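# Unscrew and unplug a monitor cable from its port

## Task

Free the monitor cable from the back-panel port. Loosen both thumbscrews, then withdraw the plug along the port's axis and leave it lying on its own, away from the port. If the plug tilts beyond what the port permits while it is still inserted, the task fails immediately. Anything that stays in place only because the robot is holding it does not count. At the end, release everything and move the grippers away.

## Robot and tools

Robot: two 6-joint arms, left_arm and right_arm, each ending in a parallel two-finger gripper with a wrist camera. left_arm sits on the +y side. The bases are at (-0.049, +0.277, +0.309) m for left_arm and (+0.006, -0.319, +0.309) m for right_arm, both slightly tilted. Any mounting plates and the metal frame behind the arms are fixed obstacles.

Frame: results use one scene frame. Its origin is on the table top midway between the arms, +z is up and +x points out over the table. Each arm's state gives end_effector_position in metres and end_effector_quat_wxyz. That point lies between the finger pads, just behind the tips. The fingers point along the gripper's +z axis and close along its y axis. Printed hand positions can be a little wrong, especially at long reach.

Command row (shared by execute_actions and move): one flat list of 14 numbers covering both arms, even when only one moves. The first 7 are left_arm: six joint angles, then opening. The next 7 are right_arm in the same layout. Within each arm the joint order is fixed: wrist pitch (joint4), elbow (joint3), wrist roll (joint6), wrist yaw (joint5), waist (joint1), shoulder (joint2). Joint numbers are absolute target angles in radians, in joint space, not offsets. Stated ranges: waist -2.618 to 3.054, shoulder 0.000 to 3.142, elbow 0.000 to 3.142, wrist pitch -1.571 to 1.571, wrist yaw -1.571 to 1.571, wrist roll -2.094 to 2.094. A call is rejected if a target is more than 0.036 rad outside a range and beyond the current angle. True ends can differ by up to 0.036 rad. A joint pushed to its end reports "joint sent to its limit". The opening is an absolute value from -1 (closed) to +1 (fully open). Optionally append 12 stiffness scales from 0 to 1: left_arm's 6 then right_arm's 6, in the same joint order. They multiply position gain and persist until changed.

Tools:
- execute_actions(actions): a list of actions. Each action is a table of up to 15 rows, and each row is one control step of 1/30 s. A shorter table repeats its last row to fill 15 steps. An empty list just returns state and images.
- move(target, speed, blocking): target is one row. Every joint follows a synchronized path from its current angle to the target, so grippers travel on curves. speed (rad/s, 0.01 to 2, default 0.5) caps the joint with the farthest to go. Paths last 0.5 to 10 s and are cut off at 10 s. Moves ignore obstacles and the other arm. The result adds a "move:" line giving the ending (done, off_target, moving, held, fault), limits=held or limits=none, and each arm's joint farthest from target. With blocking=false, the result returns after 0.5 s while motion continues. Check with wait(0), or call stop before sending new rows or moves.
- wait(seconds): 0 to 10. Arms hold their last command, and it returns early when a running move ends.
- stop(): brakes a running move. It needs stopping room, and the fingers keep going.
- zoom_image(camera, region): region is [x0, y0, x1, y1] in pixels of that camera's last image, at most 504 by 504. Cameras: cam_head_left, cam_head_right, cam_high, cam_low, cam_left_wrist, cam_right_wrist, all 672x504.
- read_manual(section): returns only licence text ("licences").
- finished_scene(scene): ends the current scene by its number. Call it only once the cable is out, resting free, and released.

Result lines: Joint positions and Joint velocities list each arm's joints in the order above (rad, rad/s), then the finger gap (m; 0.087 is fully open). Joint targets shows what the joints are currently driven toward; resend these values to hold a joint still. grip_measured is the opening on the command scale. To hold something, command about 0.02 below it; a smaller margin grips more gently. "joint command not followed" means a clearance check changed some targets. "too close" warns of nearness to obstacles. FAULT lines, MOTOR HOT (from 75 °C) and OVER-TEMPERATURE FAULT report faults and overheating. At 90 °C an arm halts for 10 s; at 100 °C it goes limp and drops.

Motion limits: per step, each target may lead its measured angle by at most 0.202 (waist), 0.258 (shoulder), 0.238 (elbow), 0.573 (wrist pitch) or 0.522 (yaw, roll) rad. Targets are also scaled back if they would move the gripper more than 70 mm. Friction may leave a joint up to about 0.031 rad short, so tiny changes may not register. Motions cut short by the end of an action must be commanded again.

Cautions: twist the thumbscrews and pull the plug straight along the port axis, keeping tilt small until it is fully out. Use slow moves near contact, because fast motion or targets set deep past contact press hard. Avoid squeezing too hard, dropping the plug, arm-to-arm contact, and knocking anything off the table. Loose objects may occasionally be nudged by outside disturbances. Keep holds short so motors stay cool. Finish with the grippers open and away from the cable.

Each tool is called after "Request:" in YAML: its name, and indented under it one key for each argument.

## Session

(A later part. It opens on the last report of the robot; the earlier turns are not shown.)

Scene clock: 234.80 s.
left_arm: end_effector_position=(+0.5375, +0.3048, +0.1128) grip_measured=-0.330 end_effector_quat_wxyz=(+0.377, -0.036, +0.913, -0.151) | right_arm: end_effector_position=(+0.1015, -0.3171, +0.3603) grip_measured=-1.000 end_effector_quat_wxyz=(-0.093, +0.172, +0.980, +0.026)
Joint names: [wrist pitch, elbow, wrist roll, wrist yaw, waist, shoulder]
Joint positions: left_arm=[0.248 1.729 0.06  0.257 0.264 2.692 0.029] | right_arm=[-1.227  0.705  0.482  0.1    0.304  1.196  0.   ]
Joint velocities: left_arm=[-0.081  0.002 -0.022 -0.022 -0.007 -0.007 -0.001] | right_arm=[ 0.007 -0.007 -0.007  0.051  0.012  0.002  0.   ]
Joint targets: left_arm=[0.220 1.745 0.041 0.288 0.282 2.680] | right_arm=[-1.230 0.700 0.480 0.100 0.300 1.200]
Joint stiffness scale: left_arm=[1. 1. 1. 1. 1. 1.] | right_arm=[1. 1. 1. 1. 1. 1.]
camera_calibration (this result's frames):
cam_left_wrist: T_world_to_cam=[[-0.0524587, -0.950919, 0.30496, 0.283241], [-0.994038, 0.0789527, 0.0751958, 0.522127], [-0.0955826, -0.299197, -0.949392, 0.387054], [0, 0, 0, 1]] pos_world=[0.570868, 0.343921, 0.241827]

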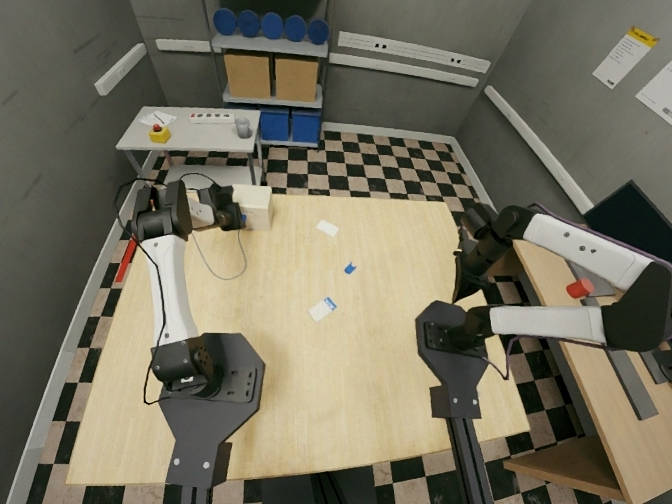

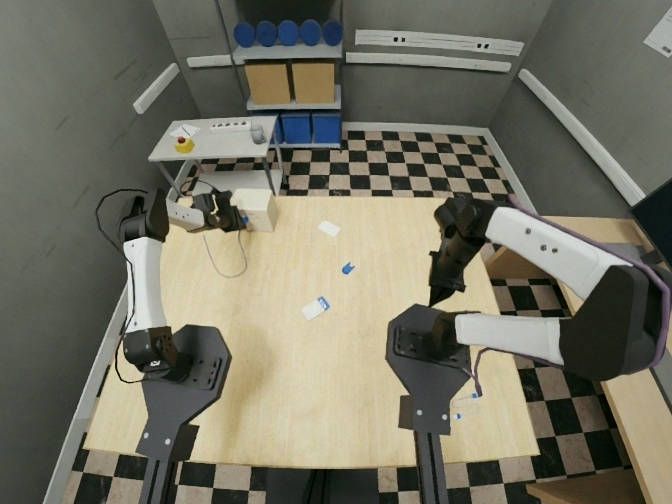

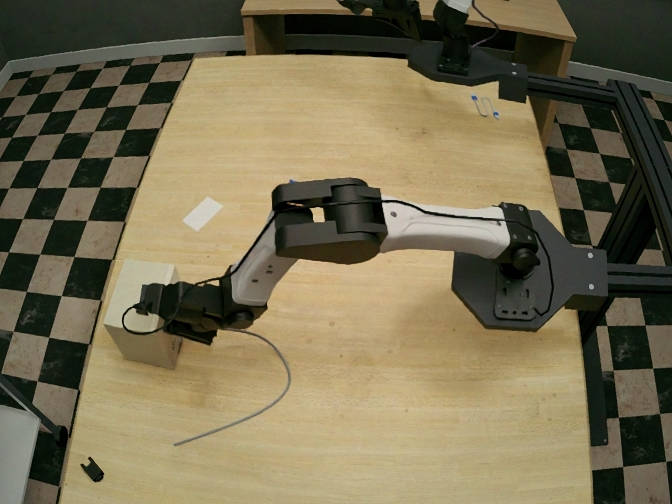

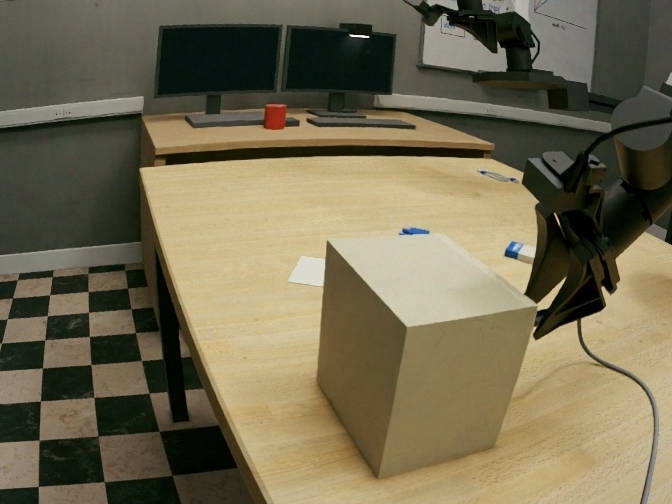

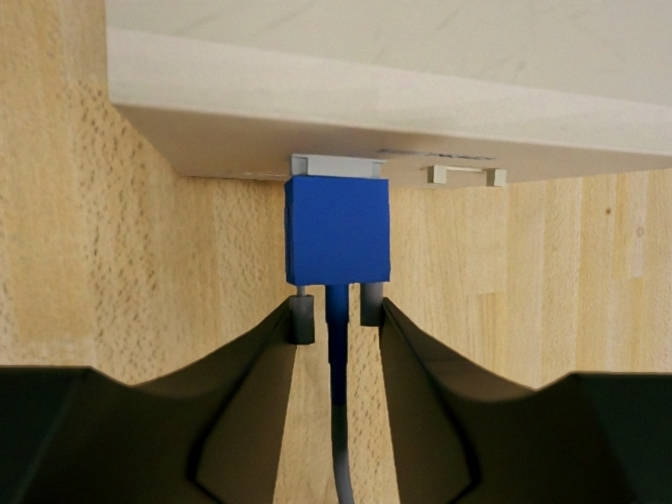

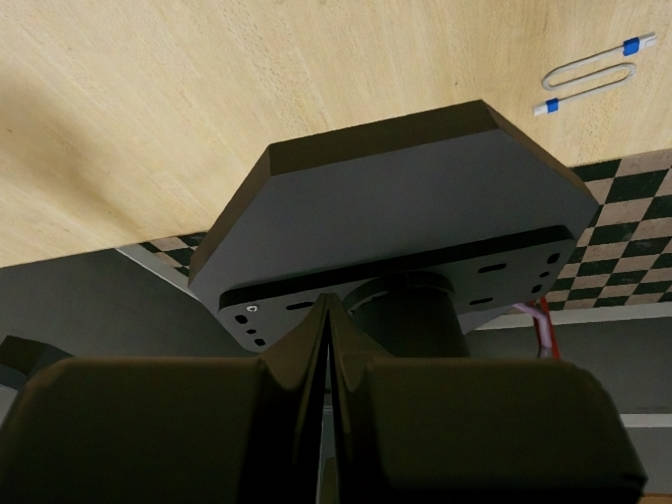

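Request:
zoom_image:
  camera: "cam_left_wrist"
  region: [240,140,440,350]

Request:
execute_actions:
  actions:
    - [[0.248,1.735,0.06,0.257,0.268,2.695,-0.4,-1.23,0.7,0.48,0.1,0.3,1.2,-1],[0.248,1.735,0.06,0.257,0.268,2.695,-0.2,-1.23,0.7,0.48,0.1,0.3,1.2,-1]]

Request:
zoom_image:
  camera: "cam_left_wrist"
  region: [240,140,440,350]

Region (240, 140, 440, 350) of cam_left_wrist's 672x504 image, scaled by 2.400, with more detail than that image has; it fills the left 480 columns of this view, and the rest is white.

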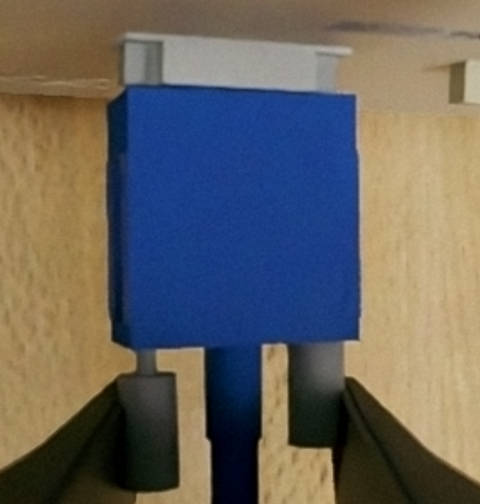

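Scene clock: 238.23 s.
left_arm: end_effector_position=(+0.5373, +0.3050, +0.1118) grip_measured=-0.200 end_effector_quat_wxyz=(+0.377, -0.036, +0.913, -0.151) | right_arm: end_effector_position=(+0.1015, -0.3171, +0.3603) grip_measured=-1.000 end_effector_quat_wxyz=(-0.093, +0.172, +0.980, +0.026)
Joint names: [wrist pitch, elbow, wrist roll, wrist yaw, waist, shoulder]
Joint positions: left_arm=[0.251 1.729 0.06  0.257 0.265 2.695 0.035] | right_arm=[-1.227  0.705  0.482  0.1    0.304  1.196  0.   ]
Joint velocities: left_arm=[-0.095  0.007 -0.022  0.007 -0.007 -0.007 -0.001] | right_arm=[-0.022  0.012 -0.007 -0.037 -0.007 -0.007  0.   ]
Joint targets: left_arm=[0.248 1.735 0.060 0.257 0.268 2.695] | right_arm=[-1.230 0.700 0.480 0.100 0.300 1.200]
Joint stiffness scale: left_arm=[1. 1. 1. 1. 1. 1.] | right_arm=[1. 1. 1. 1. 1. 1.]
camera_calibration (this result's frames):
cam_left_wrist: T_world_to_cam=[[-0.0514891, -0.950936, 0.305074, 0.28325], [-0.994132, 0.0779043, 0.0750472, 0.522383], [-0.0951316, -0.29942, -0.949367, 0.386023], [0, 0, 0, 1]] pos_world=[0.570625, 0.34424, 0.240862]

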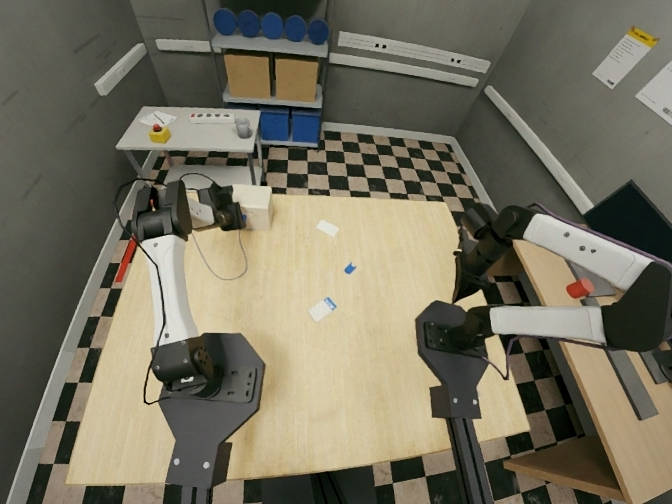

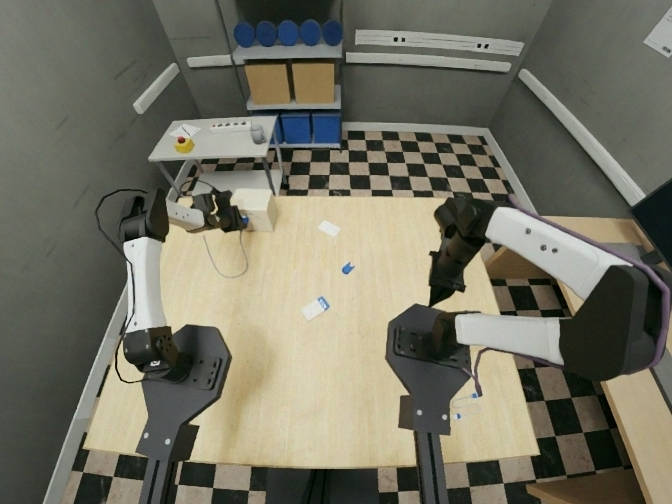

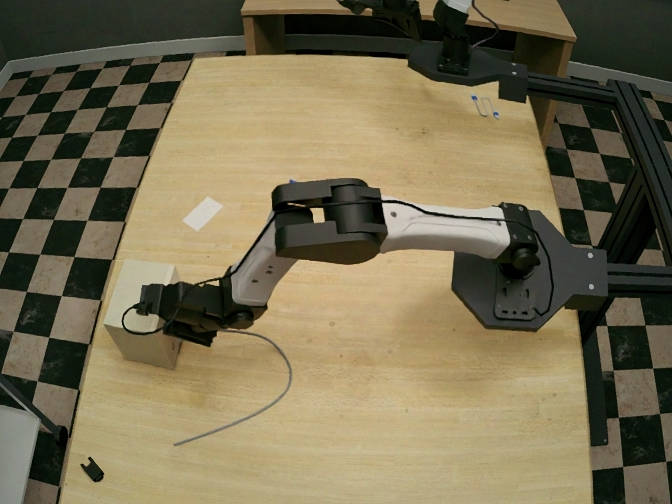

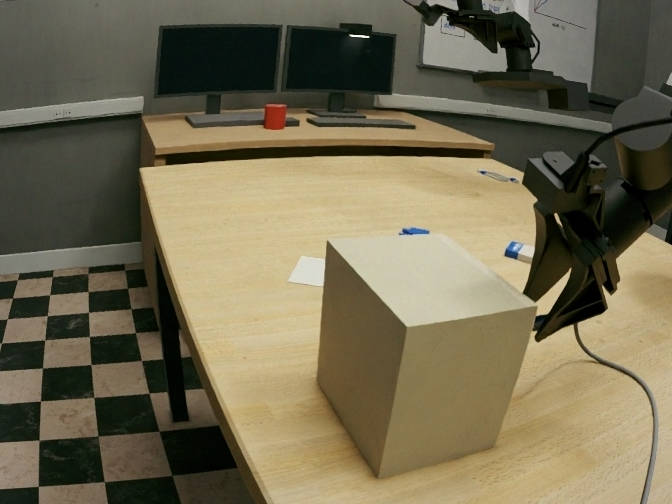

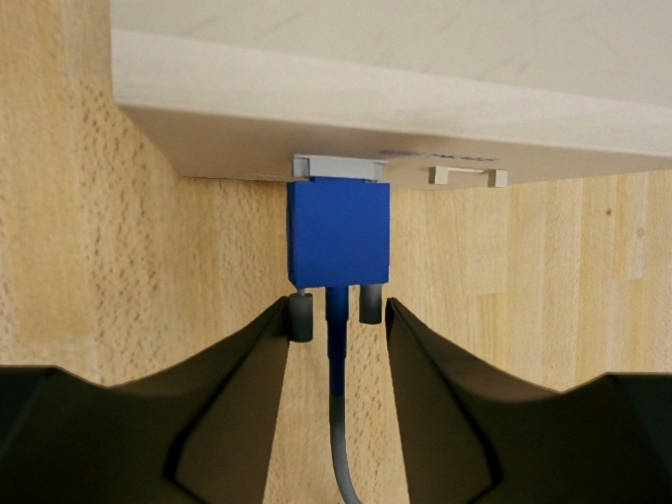

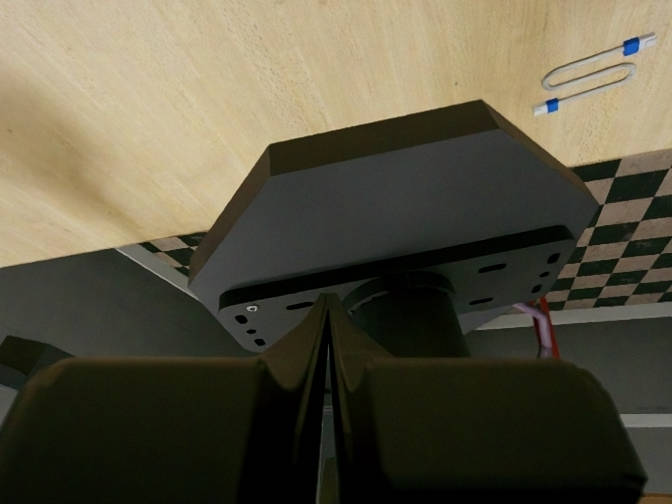

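Region (240, 140, 440, 350) of cam_left_wrist's 672x504 image, scaled by 2.400, with more detail than that image has; it fills the left 480 columns of this view, and the rest is white.

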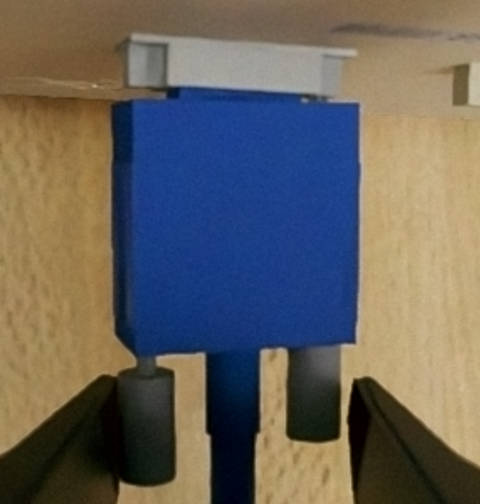

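Request:
move:
  target: [0.45,1.63,0.416,-0.311,0.084,2.733,0.35,-1.23,0.7,0.48,0.1,0.3,1.2,-1]
  speed: 0.7

Scene clock: 241.83 s.
left_arm: end_effector_position=(+0.5361, +0.3056, +0.1102) grip_measured=+0.350 end_effector_quat_wxyz=(+0.382, +0.091, +0.910, +0.133) | right_arm: end_effector_position=(+0.1015, -0.3171, +0.3603) grip_measured=-1.000 end_effector_quat_wxyz=(-0.093, +0.172, +0.980, +0.026)
Joint names: [wrist pitch, elbow, wrist roll, wrist yaw, waist, shoulder]
Joint positions: left_arm=[ 0.444  1.648  0.409 -0.299  0.085  2.716  0.059] | right_arm=[-1.227  0.705  0.482  0.1    0.304  1.196  0.   ]
Joint velocities: left_arm=[-0.022 -0.002 -0.051 -0.051 -0.027  0.017  0.001] | right_arm=[-0.051 -0.002  0.095 -0.051 -0.017  0.007  0.   ]
Joint targets: left_arm=[0.450 1.630 0.416 -0.311 0.084 2.733] | right_arm=[-1.230 0.700 0.480 0.100 0.300 1.200]
Joint stiffness scale: left_arm=[1. 1. 1. 1. 1. 1.] | right_arm=[1. 1. 1. 1. 1. 1.]
move: done; limits=none; left_arm: farthest joint: the elbow, 0.018 radians from its target (0.099 radians at the start); right_arm: farthest joint: the elbow, 0.005 radians from its target (0.005 radians at the start)
camera_calibration (this result's frames):
cam_left_wrist: T_world_to_cam=[[-0.0683956, -0.948694, -0.308711, 0.360246], [-0.995546, 0.0447772, 0.0829616, 0.531256], [-0.0648819, 0.31301, -0.947531, 0.180972], [0, 0, 0, 1]] pos_world=[0.565271, 0.261329, 0.238614]

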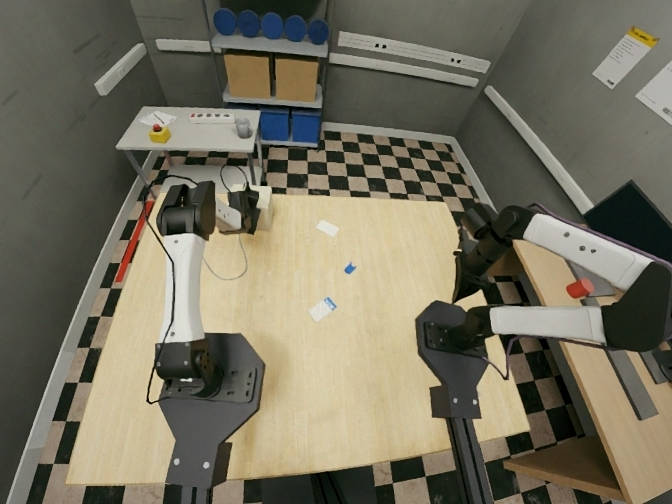

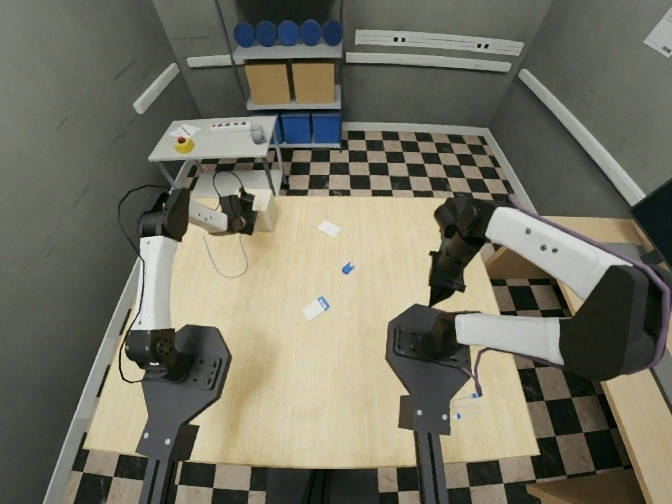

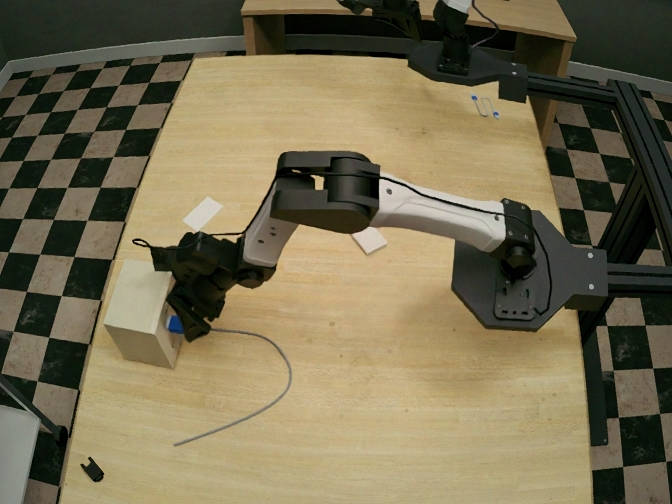

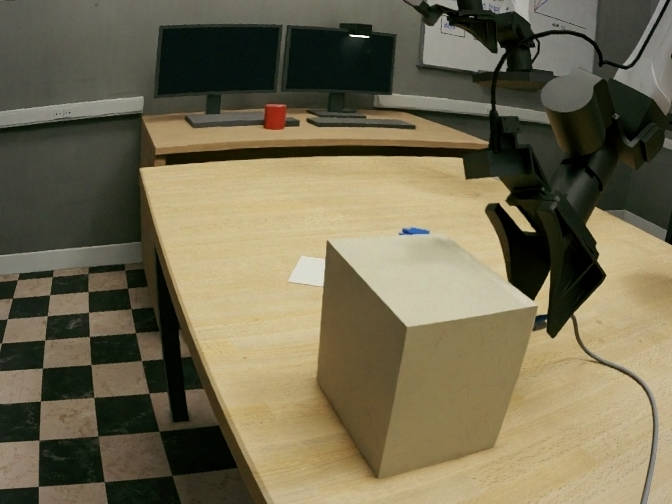

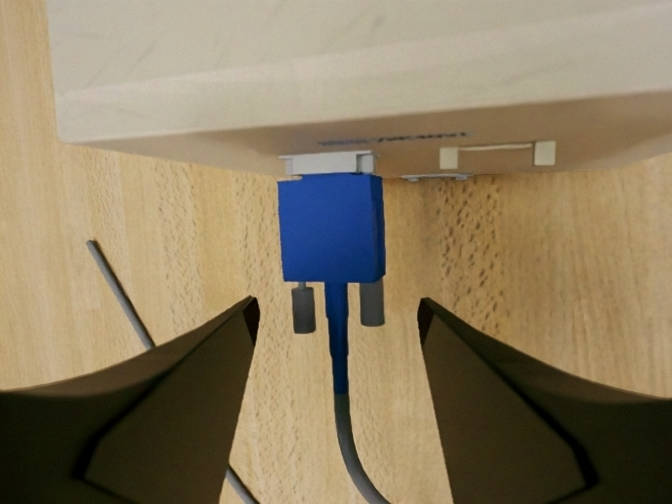

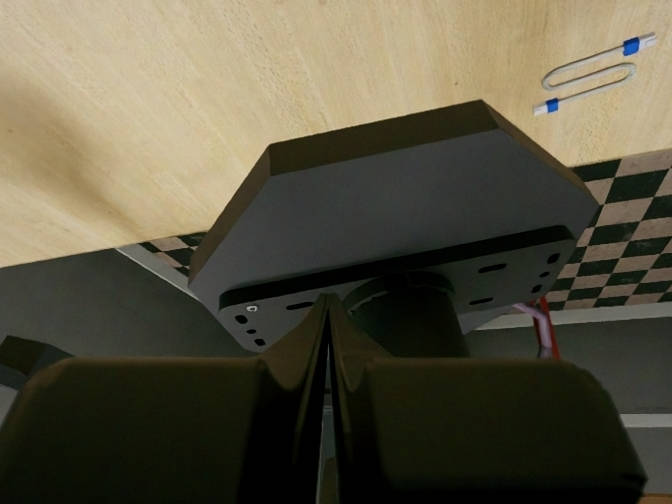

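Request:
execute_actions:
  actions:
    - [[0.462,1.65,0.412,-0.305,0.088,2.72,0.2,-1.23,0.7,0.48,0.1,0.3,1.2,-1],[0.462,1.65,0.412,-0.305,0.088,2.72,0.1,-1.23,0.7,0.48,0.1,0.3,1.2,-1],[0.462,1.65,0.412,-0.305,0.088,2.72,0.0,-1.23,0.7,0.48,0.1,0.3,1.2,-1],[0.462,1.65,0.412,-0.305,0.088,2.72,-0.1,-1.23,0.7,0.48,0.1,0.3,1.2,-1],[0.462,1.65,0.412,-0.305,0.088,2.72,-0.15,-1.23,0.7,0.48,0.1,0.3,1.2,-1],[0.462,1.65,0.412,-0.305,0.088,2.72,-0.2,-1.23,0.7,0.48,0.1,0.3,1.2,-1],[0.462,1.65,0.412,-0.305,0.088,2.72,-0.23,-1.23,0.7,0.48,0.1,0.3,1.2,-1],[0.462,1.65,0.412,-0.305,0.088,2.72,-0.26,-1.23,0.7,0.48,0.1,0.3,1.2,-1],[0.462,1.65,0.412,-0.305,0.088,2.72,-0.29,-1.23,0.7,0.48,0.1,0.3,1.2,-1],[0.462,1.65,0.412,-0.305,0.088,2.72,-0.31,-1.23,0.7,0.48,0.1,0.3,1.2,-1],[0.462,1.65,0.412,-0.305,0.088,2.72,-0.33,-1.23,0.7,0.48,0.1,0.3,1.2,-1],[0.455,1.655,0.41,-0.3,0.09,2.715,-0.4,-1.23,0.7,0.48,0.1,0.3,1.2,-1],[0.45,1.66,0.406,-0.292,0.092,2.712,-0.4,-1.23,0.7,0.48,0.1,0.3,1.2,-1]]
    - [[0.428,1.662,0.388,-0.264,0.098,2.703,-0.4,-1.23,0.7,0.48,0.1,0.3,1.2,-1],[0.416,1.662,0.373,-0.24,0.105,2.696,-0.4,-1.23,0.7,0.48,0.1,0.3,1.2,-1],[0.404,1.663,0.357,-0.217,0.112,2.69,-0.4,-1.23,0.7,0.48,0.1,0.3,1.2,-1],[0.392,1.664,0.342,-0.194,0.12,2.684,-0.4,-1.23,0.7,0.48,0.1,0.3,1.2,-1],[0.38,1.665,0.326,-0.17,0.128,2.678,-0.4,-1.23,0.7,0.48,0.1,0.3,1.2,-1],[0.368,1.666,0.311,-0.147,0.136,2.673,-0.4,-1.23,0.7,0.48,0.1,0.3,1.2,-1],[0.357,1.668,0.296,-0.124,0.144,2.669,-0.4,-1.23,0.7,0.48,0.1,0.3,1.2,-1],[0.346,1.67,0.28,-0.1,0.152,2.665,-0.4,-1.23,0.7,0.48,0.1,0.3,1.2,-1],[0.335,1.672,0.265,-0.077,0.16,2.662,-0.4,-1.23,0.7,0.48,0.1,0.3,1.2,-1],[0.324,1.675,0.25,-0.054,0.167,2.659,-0.4,-1.23,0.7,0.48,0.1,0.3,1.2,-1],[0.313,1.677,0.234,-0.03,0.174,2.657,-0.4,-1.23,0.7,0.48,0.1,0.3,1.2,-1],[0.302,1.68,0.219,-0.007,0.181,2.655,-0.4,-1.23,0.7,0.48,0.1,0.3,1.2,-1]]

Request:
wait:
  seconds: 0.3

Scene clock: 243.80 s.
left_arm: end_effector_position=(+0.5381, +0.3063, +0.1109) grip_measured=-0.302 end_effector_quat_wxyz=(+0.386, +0.045, +0.921, +0.009) | right_arm: end_effector_position=(+0.1015, -0.3171, +0.3603) grip_measured=-1.000 end_effector_quat_wxyz=(-0.093, +0.172, +0.980, +0.026)
Joint names: [wrist pitch, elbow, wrist roll, wrist yaw, waist, shoulder]
Joint positions: left_arm=[ 0.343  1.665  0.266 -0.05   0.165  2.681  0.031] | right_arm=[-1.227  0.705  0.482  0.1    0.304  1.196  0.   ]
Joint velocities: left_arm=[-0.081  0.042 -0.242  0.315  0.105  0.007  0.001] | right_arm=[-0.022 -0.007  0.007  0.007  0.002 -0.012  0.   ]
Joint targets: left_arm=[0.302 1.680 0.219 -0.007 0.181 2.655] | right_arm=[-1.230 0.700 0.480 0.100 0.300 1.200]
Joint stiffness scale: left_arm=[1. 1. 1. 1. 1. 1.] | right_arm=[1. 1. 1. 1. 1. 1.]
camera_calibration (this result's frames):
cam_left_wrist: T_world_to_cam=[[-0.080117, -0.99562, -0.0481866, 0.353082], [-0.993995, 0.076185, 0.078542, 0.523199], [-0.0745269, 0.0541898, -0.995746, 0.271407], [0, 0, 0, 1]] pos_world=[0.568573, 0.296968, 0.246173]

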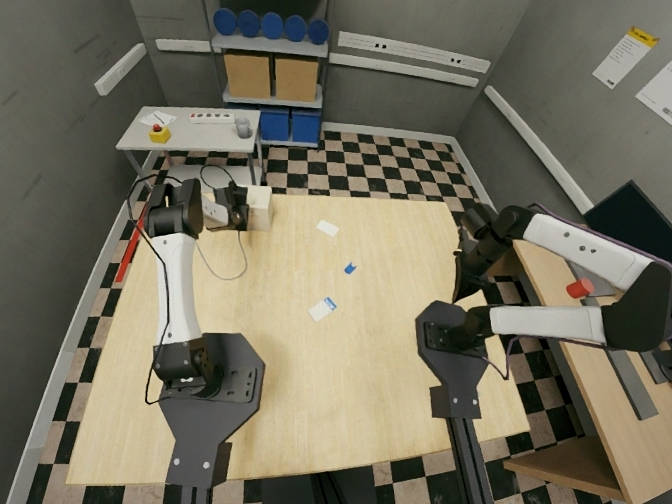

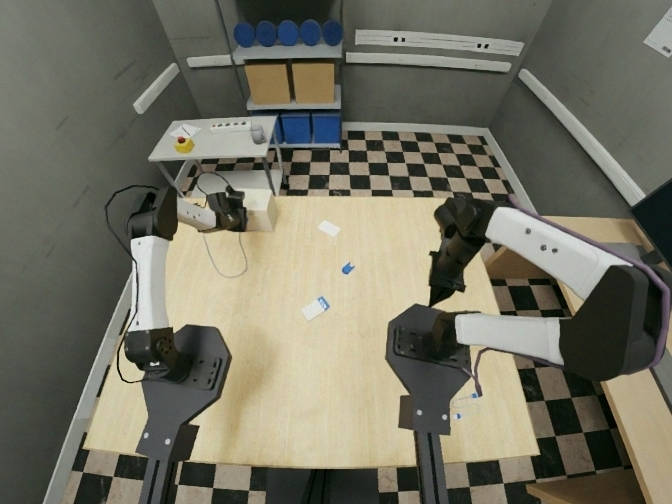

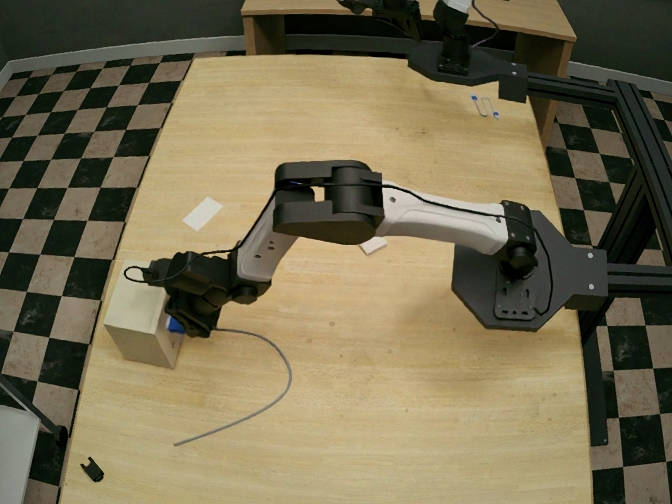

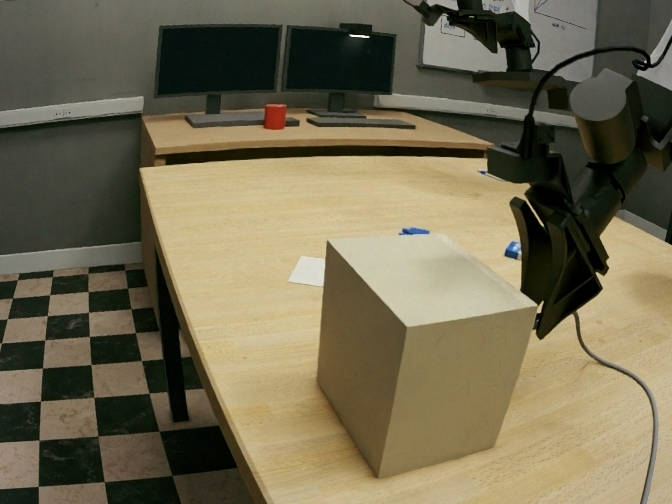

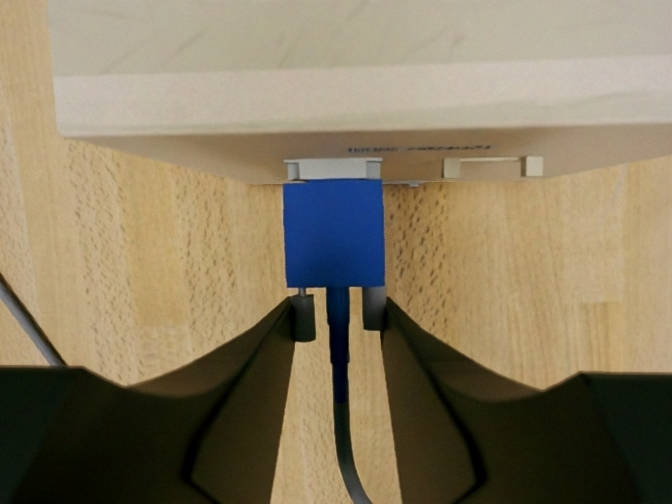

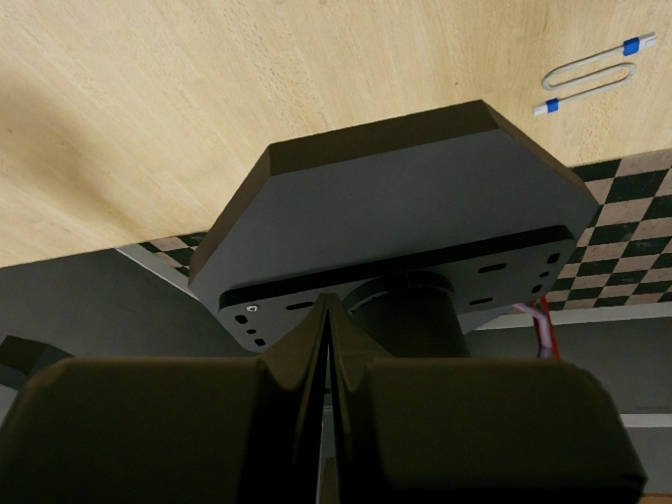

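Scene clock: 244.10 s.
left_arm: end_effector_position=(+0.5380, +0.3060, +0.1105) grip_measured=-0.300 end_effector_quat_wxyz=(+0.386, +0.039, +0.922, -0.002) | right_arm: end_effector_position=(+0.1015, -0.3171, +0.3603) grip_measured=-1.000 end_effector_quat_wxyz=(-0.093, +0.172, +0.980, +0.026)
Joint names: [wrist pitch, elbow, wrist roll, wrist yaw, waist, shoulder]
Joint positions: left_arm=[ 0.338  1.667  0.249 -0.03   0.172  2.681  0.031] | right_arm=[-1.227  0.705  0.482  0.1    0.304  1.196  0.   ]
Joint velocities: left_arm=[-0.037 -0.017  0.022 -0.022 -0.002 -0.027  0.001] | right_arm=[ 0.007  0.002  0.007  0.022 -0.002 -0.007  0.   ]
Joint targets: left_arm=[0.302 1.680 0.219 -0.007 0.181 2.655] | right_arm=[-1.230 0.700 0.480 0.100 0.300 1.200]
Joint stiffness scale: left_arm=[1. 1. 1. 1. 1. 1.] | right_arm=[1. 1. 1. 1. 1. 1.]
wait: 0.30 s; no rest
camera_calibration (this result's frames):
cam_left_wrist: T_world_to_cam=[[-0.0769339, -0.996774, -0.0228738, 0.348544], [-0.994161, 0.0749507, 0.0776349, 0.523711], [-0.0756701, 0.028713, -0.996719, 0.279525], [0, 0, 0, 1]] pos_world=[0.568619, 0.300141, 0.245922]

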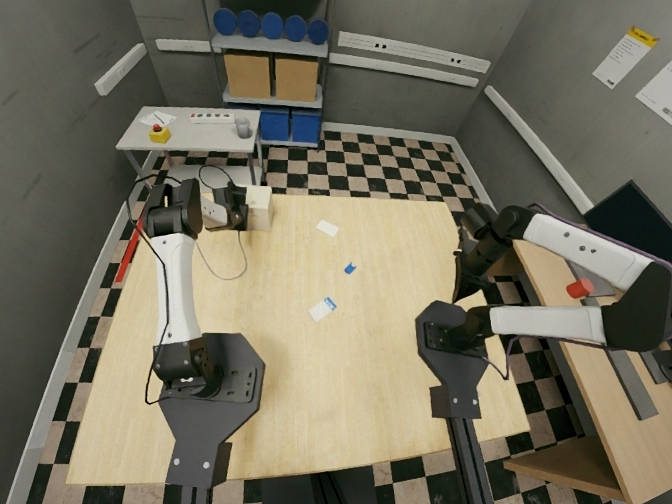

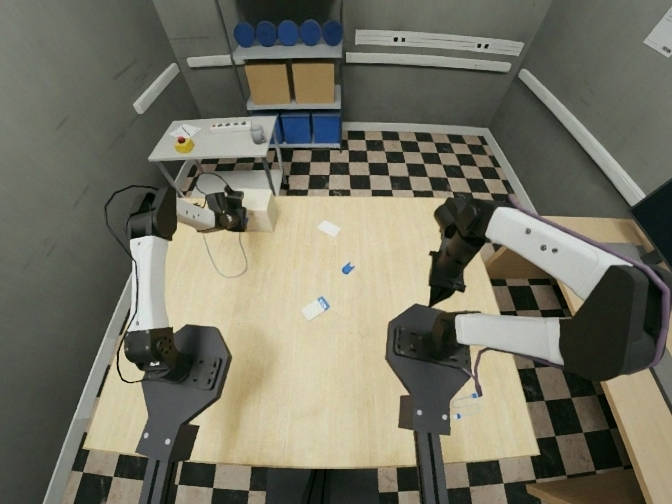

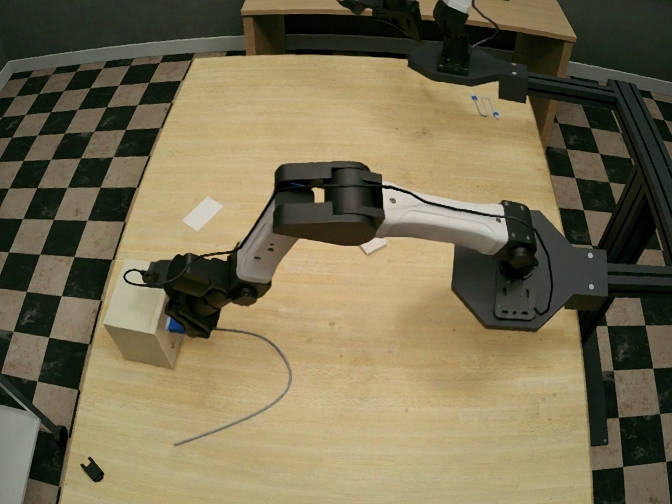

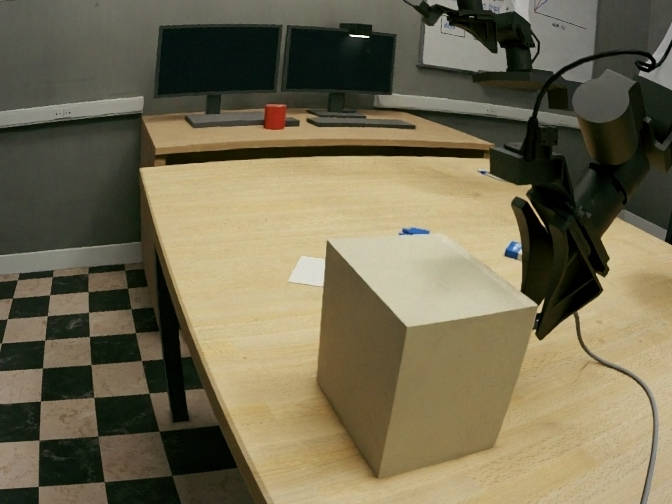

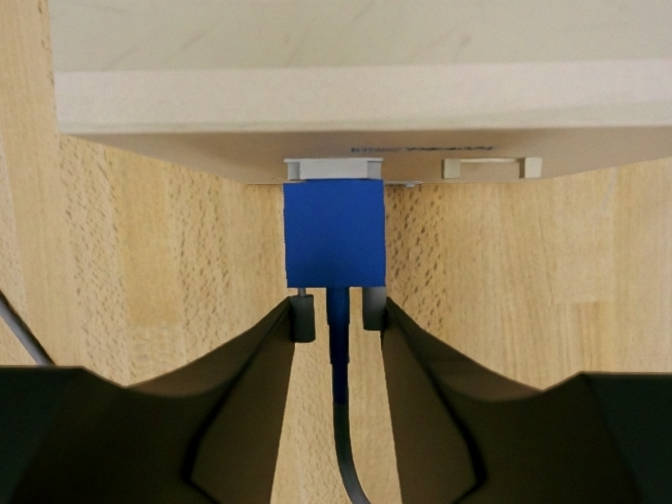

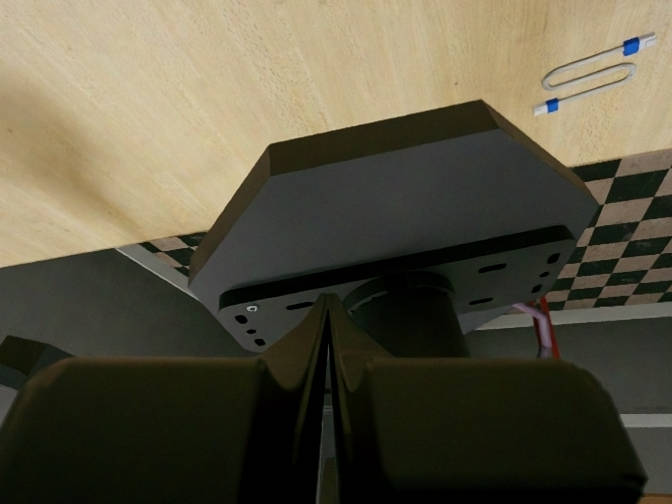

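Request:
execute_actions:
  actions:
    - [[0.315,1.682,0.219,-0.007,0.181,2.655,-0.4,-1.23,0.7,0.48,0.1,0.3,1.2,-1],[0.33,1.684,0.219,-0.007,0.181,2.655,-0.4,-1.23,0.7,0.48,0.1,0.3,1.2,-1],[0.345,1.686,0.219,-0.007,0.181,2.655,-0.4,-1.23,0.7,0.48,0.1,0.3,1.2,-1],[0.36,1.688,0.219,-0.007,0.181,2.655,-0.4,-1.23,0.7,0.48,0.1,0.3,1.2,-1],[0.375,1.69,0.219,-0.007,0.181,2.655,-0.4,-1.23,0.7,0.48,0.1,0.3,1.2,-1],[0.39,1.692,0.219,-0.007,0.181,2.655,-0.4,-1.23,0.7,0.48,0.1,0.3,1.2,-1],[0.4,1.694,0.219,-0.007,0.181,2.655,-0.4,-1.23,0.7,0.48,0.1,0.3,1.2,-1]]

Request:
zoom_image:
  camera: "cam_left_wrist"
  region: [240,140,440,350]

Scene clock: 245.63 s.
left_arm: end_effector_position=(+0.5390, +0.3062, +0.1112) grip_measured=-0.300 end_effector_quat_wxyz=(+0.388, +0.037, +0.921, -0.003) | right_arm: end_effector_position=(+0.1015, -0.3171, +0.3603) grip_measured=-1.000 end_effector_quat_wxyz=(-0.093, +0.172, +0.980, +0.026)
Joint names: [wrist pitch, elbow, wrist roll, wrist yaw, waist, shoulder]
Joint positions: left_arm=[ 0.342  1.668  0.247 -0.029  0.172  2.681  0.031] | right_arm=[-1.227  0.705  0.482  0.1    0.304  1.196  0.   ]
Joint velocities: left_arm=[-0.007 -0.007 -0.007 -0.007  0.002 -0.027 -0.001] | right_arm=[-0.007 -0.002  0.066 -0.007 -0.012 -0.012  0.   ]
Joint targets: left_arm=[0.400 1.694 0.219 -0.007 0.181 2.655] | right_arm=[-1.230 0.700 0.480 0.100 0.300 1.200]
Joint stiffness scale: left_arm=[1. 1. 1. 1. 1. 1.] | right_arm=[1. 1. 1. 1. 1. 1.]
camera_calibration (this result's frames):
cam_left_wrist: T_world_to_cam=[[-0.074612, -0.996982, -0.0214634, 0.3475], [-0.994663, 0.072866, 0.0730446, 0.526039], [-0.0712602, 0.0267988, -0.997098, 0.278543], [0, 0, 0, 1]] pos_world=[0.569009, 0.300656, 0.246769]

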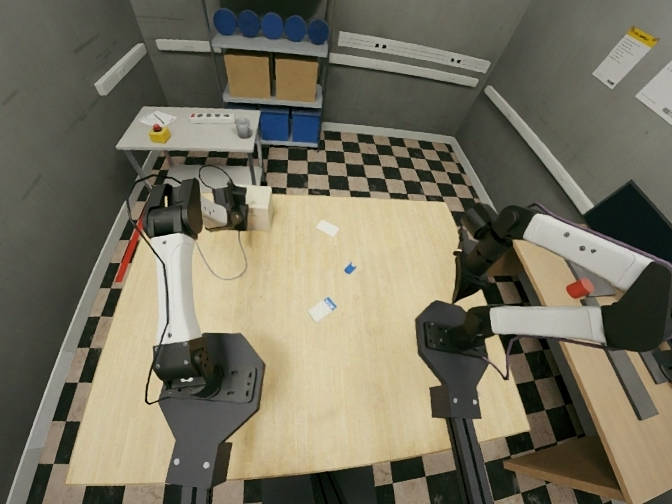

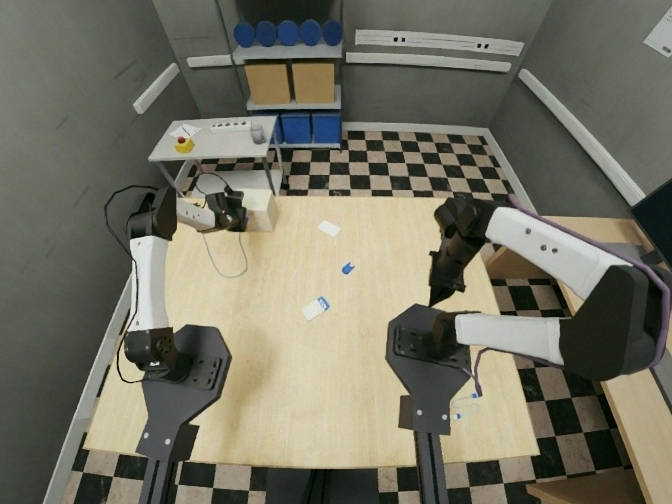

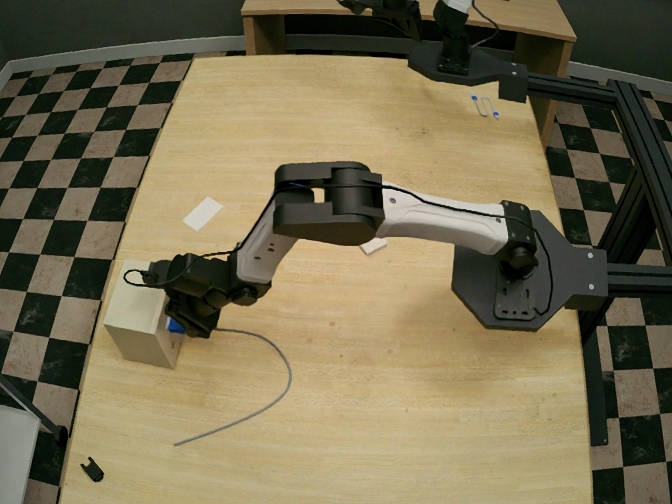

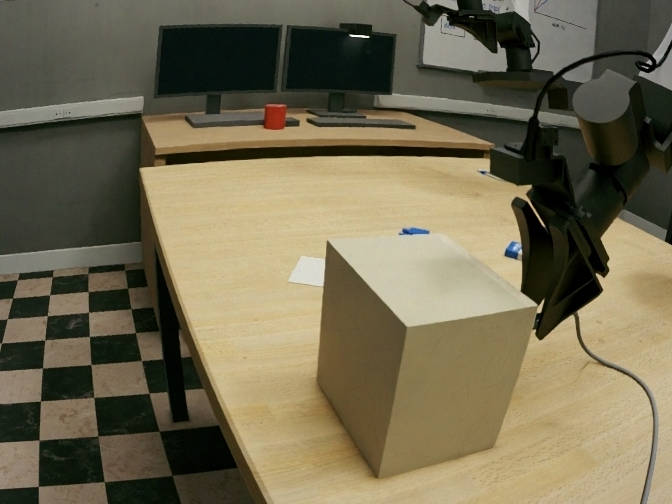

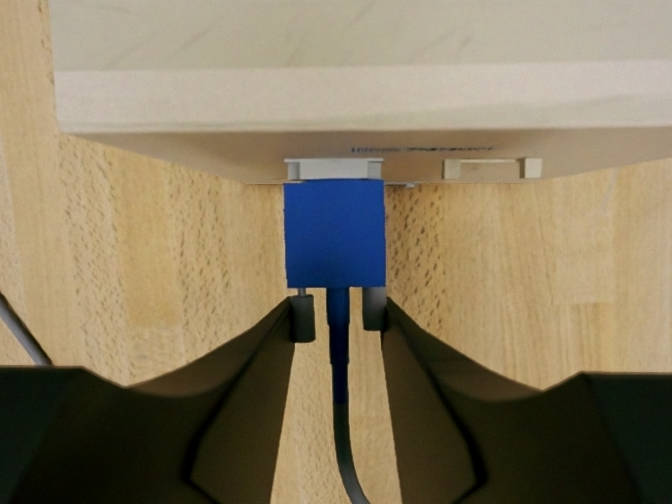

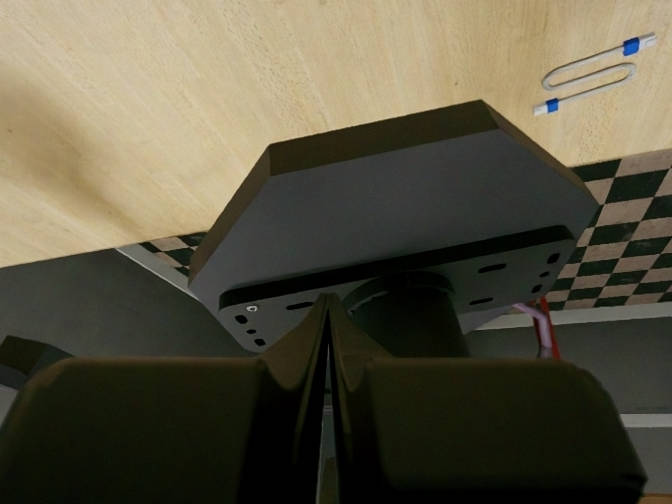

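Region (240, 140, 440, 350) of cam_left_wrist's 672x504 image, scaled by 2.400, with more detail than that image has; it fills the left 480 columns of this view, and the rest is white.

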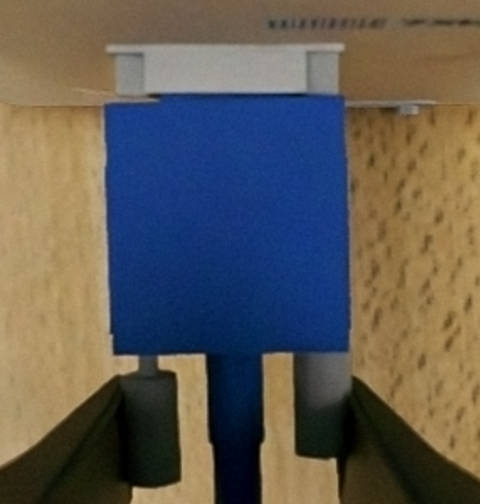

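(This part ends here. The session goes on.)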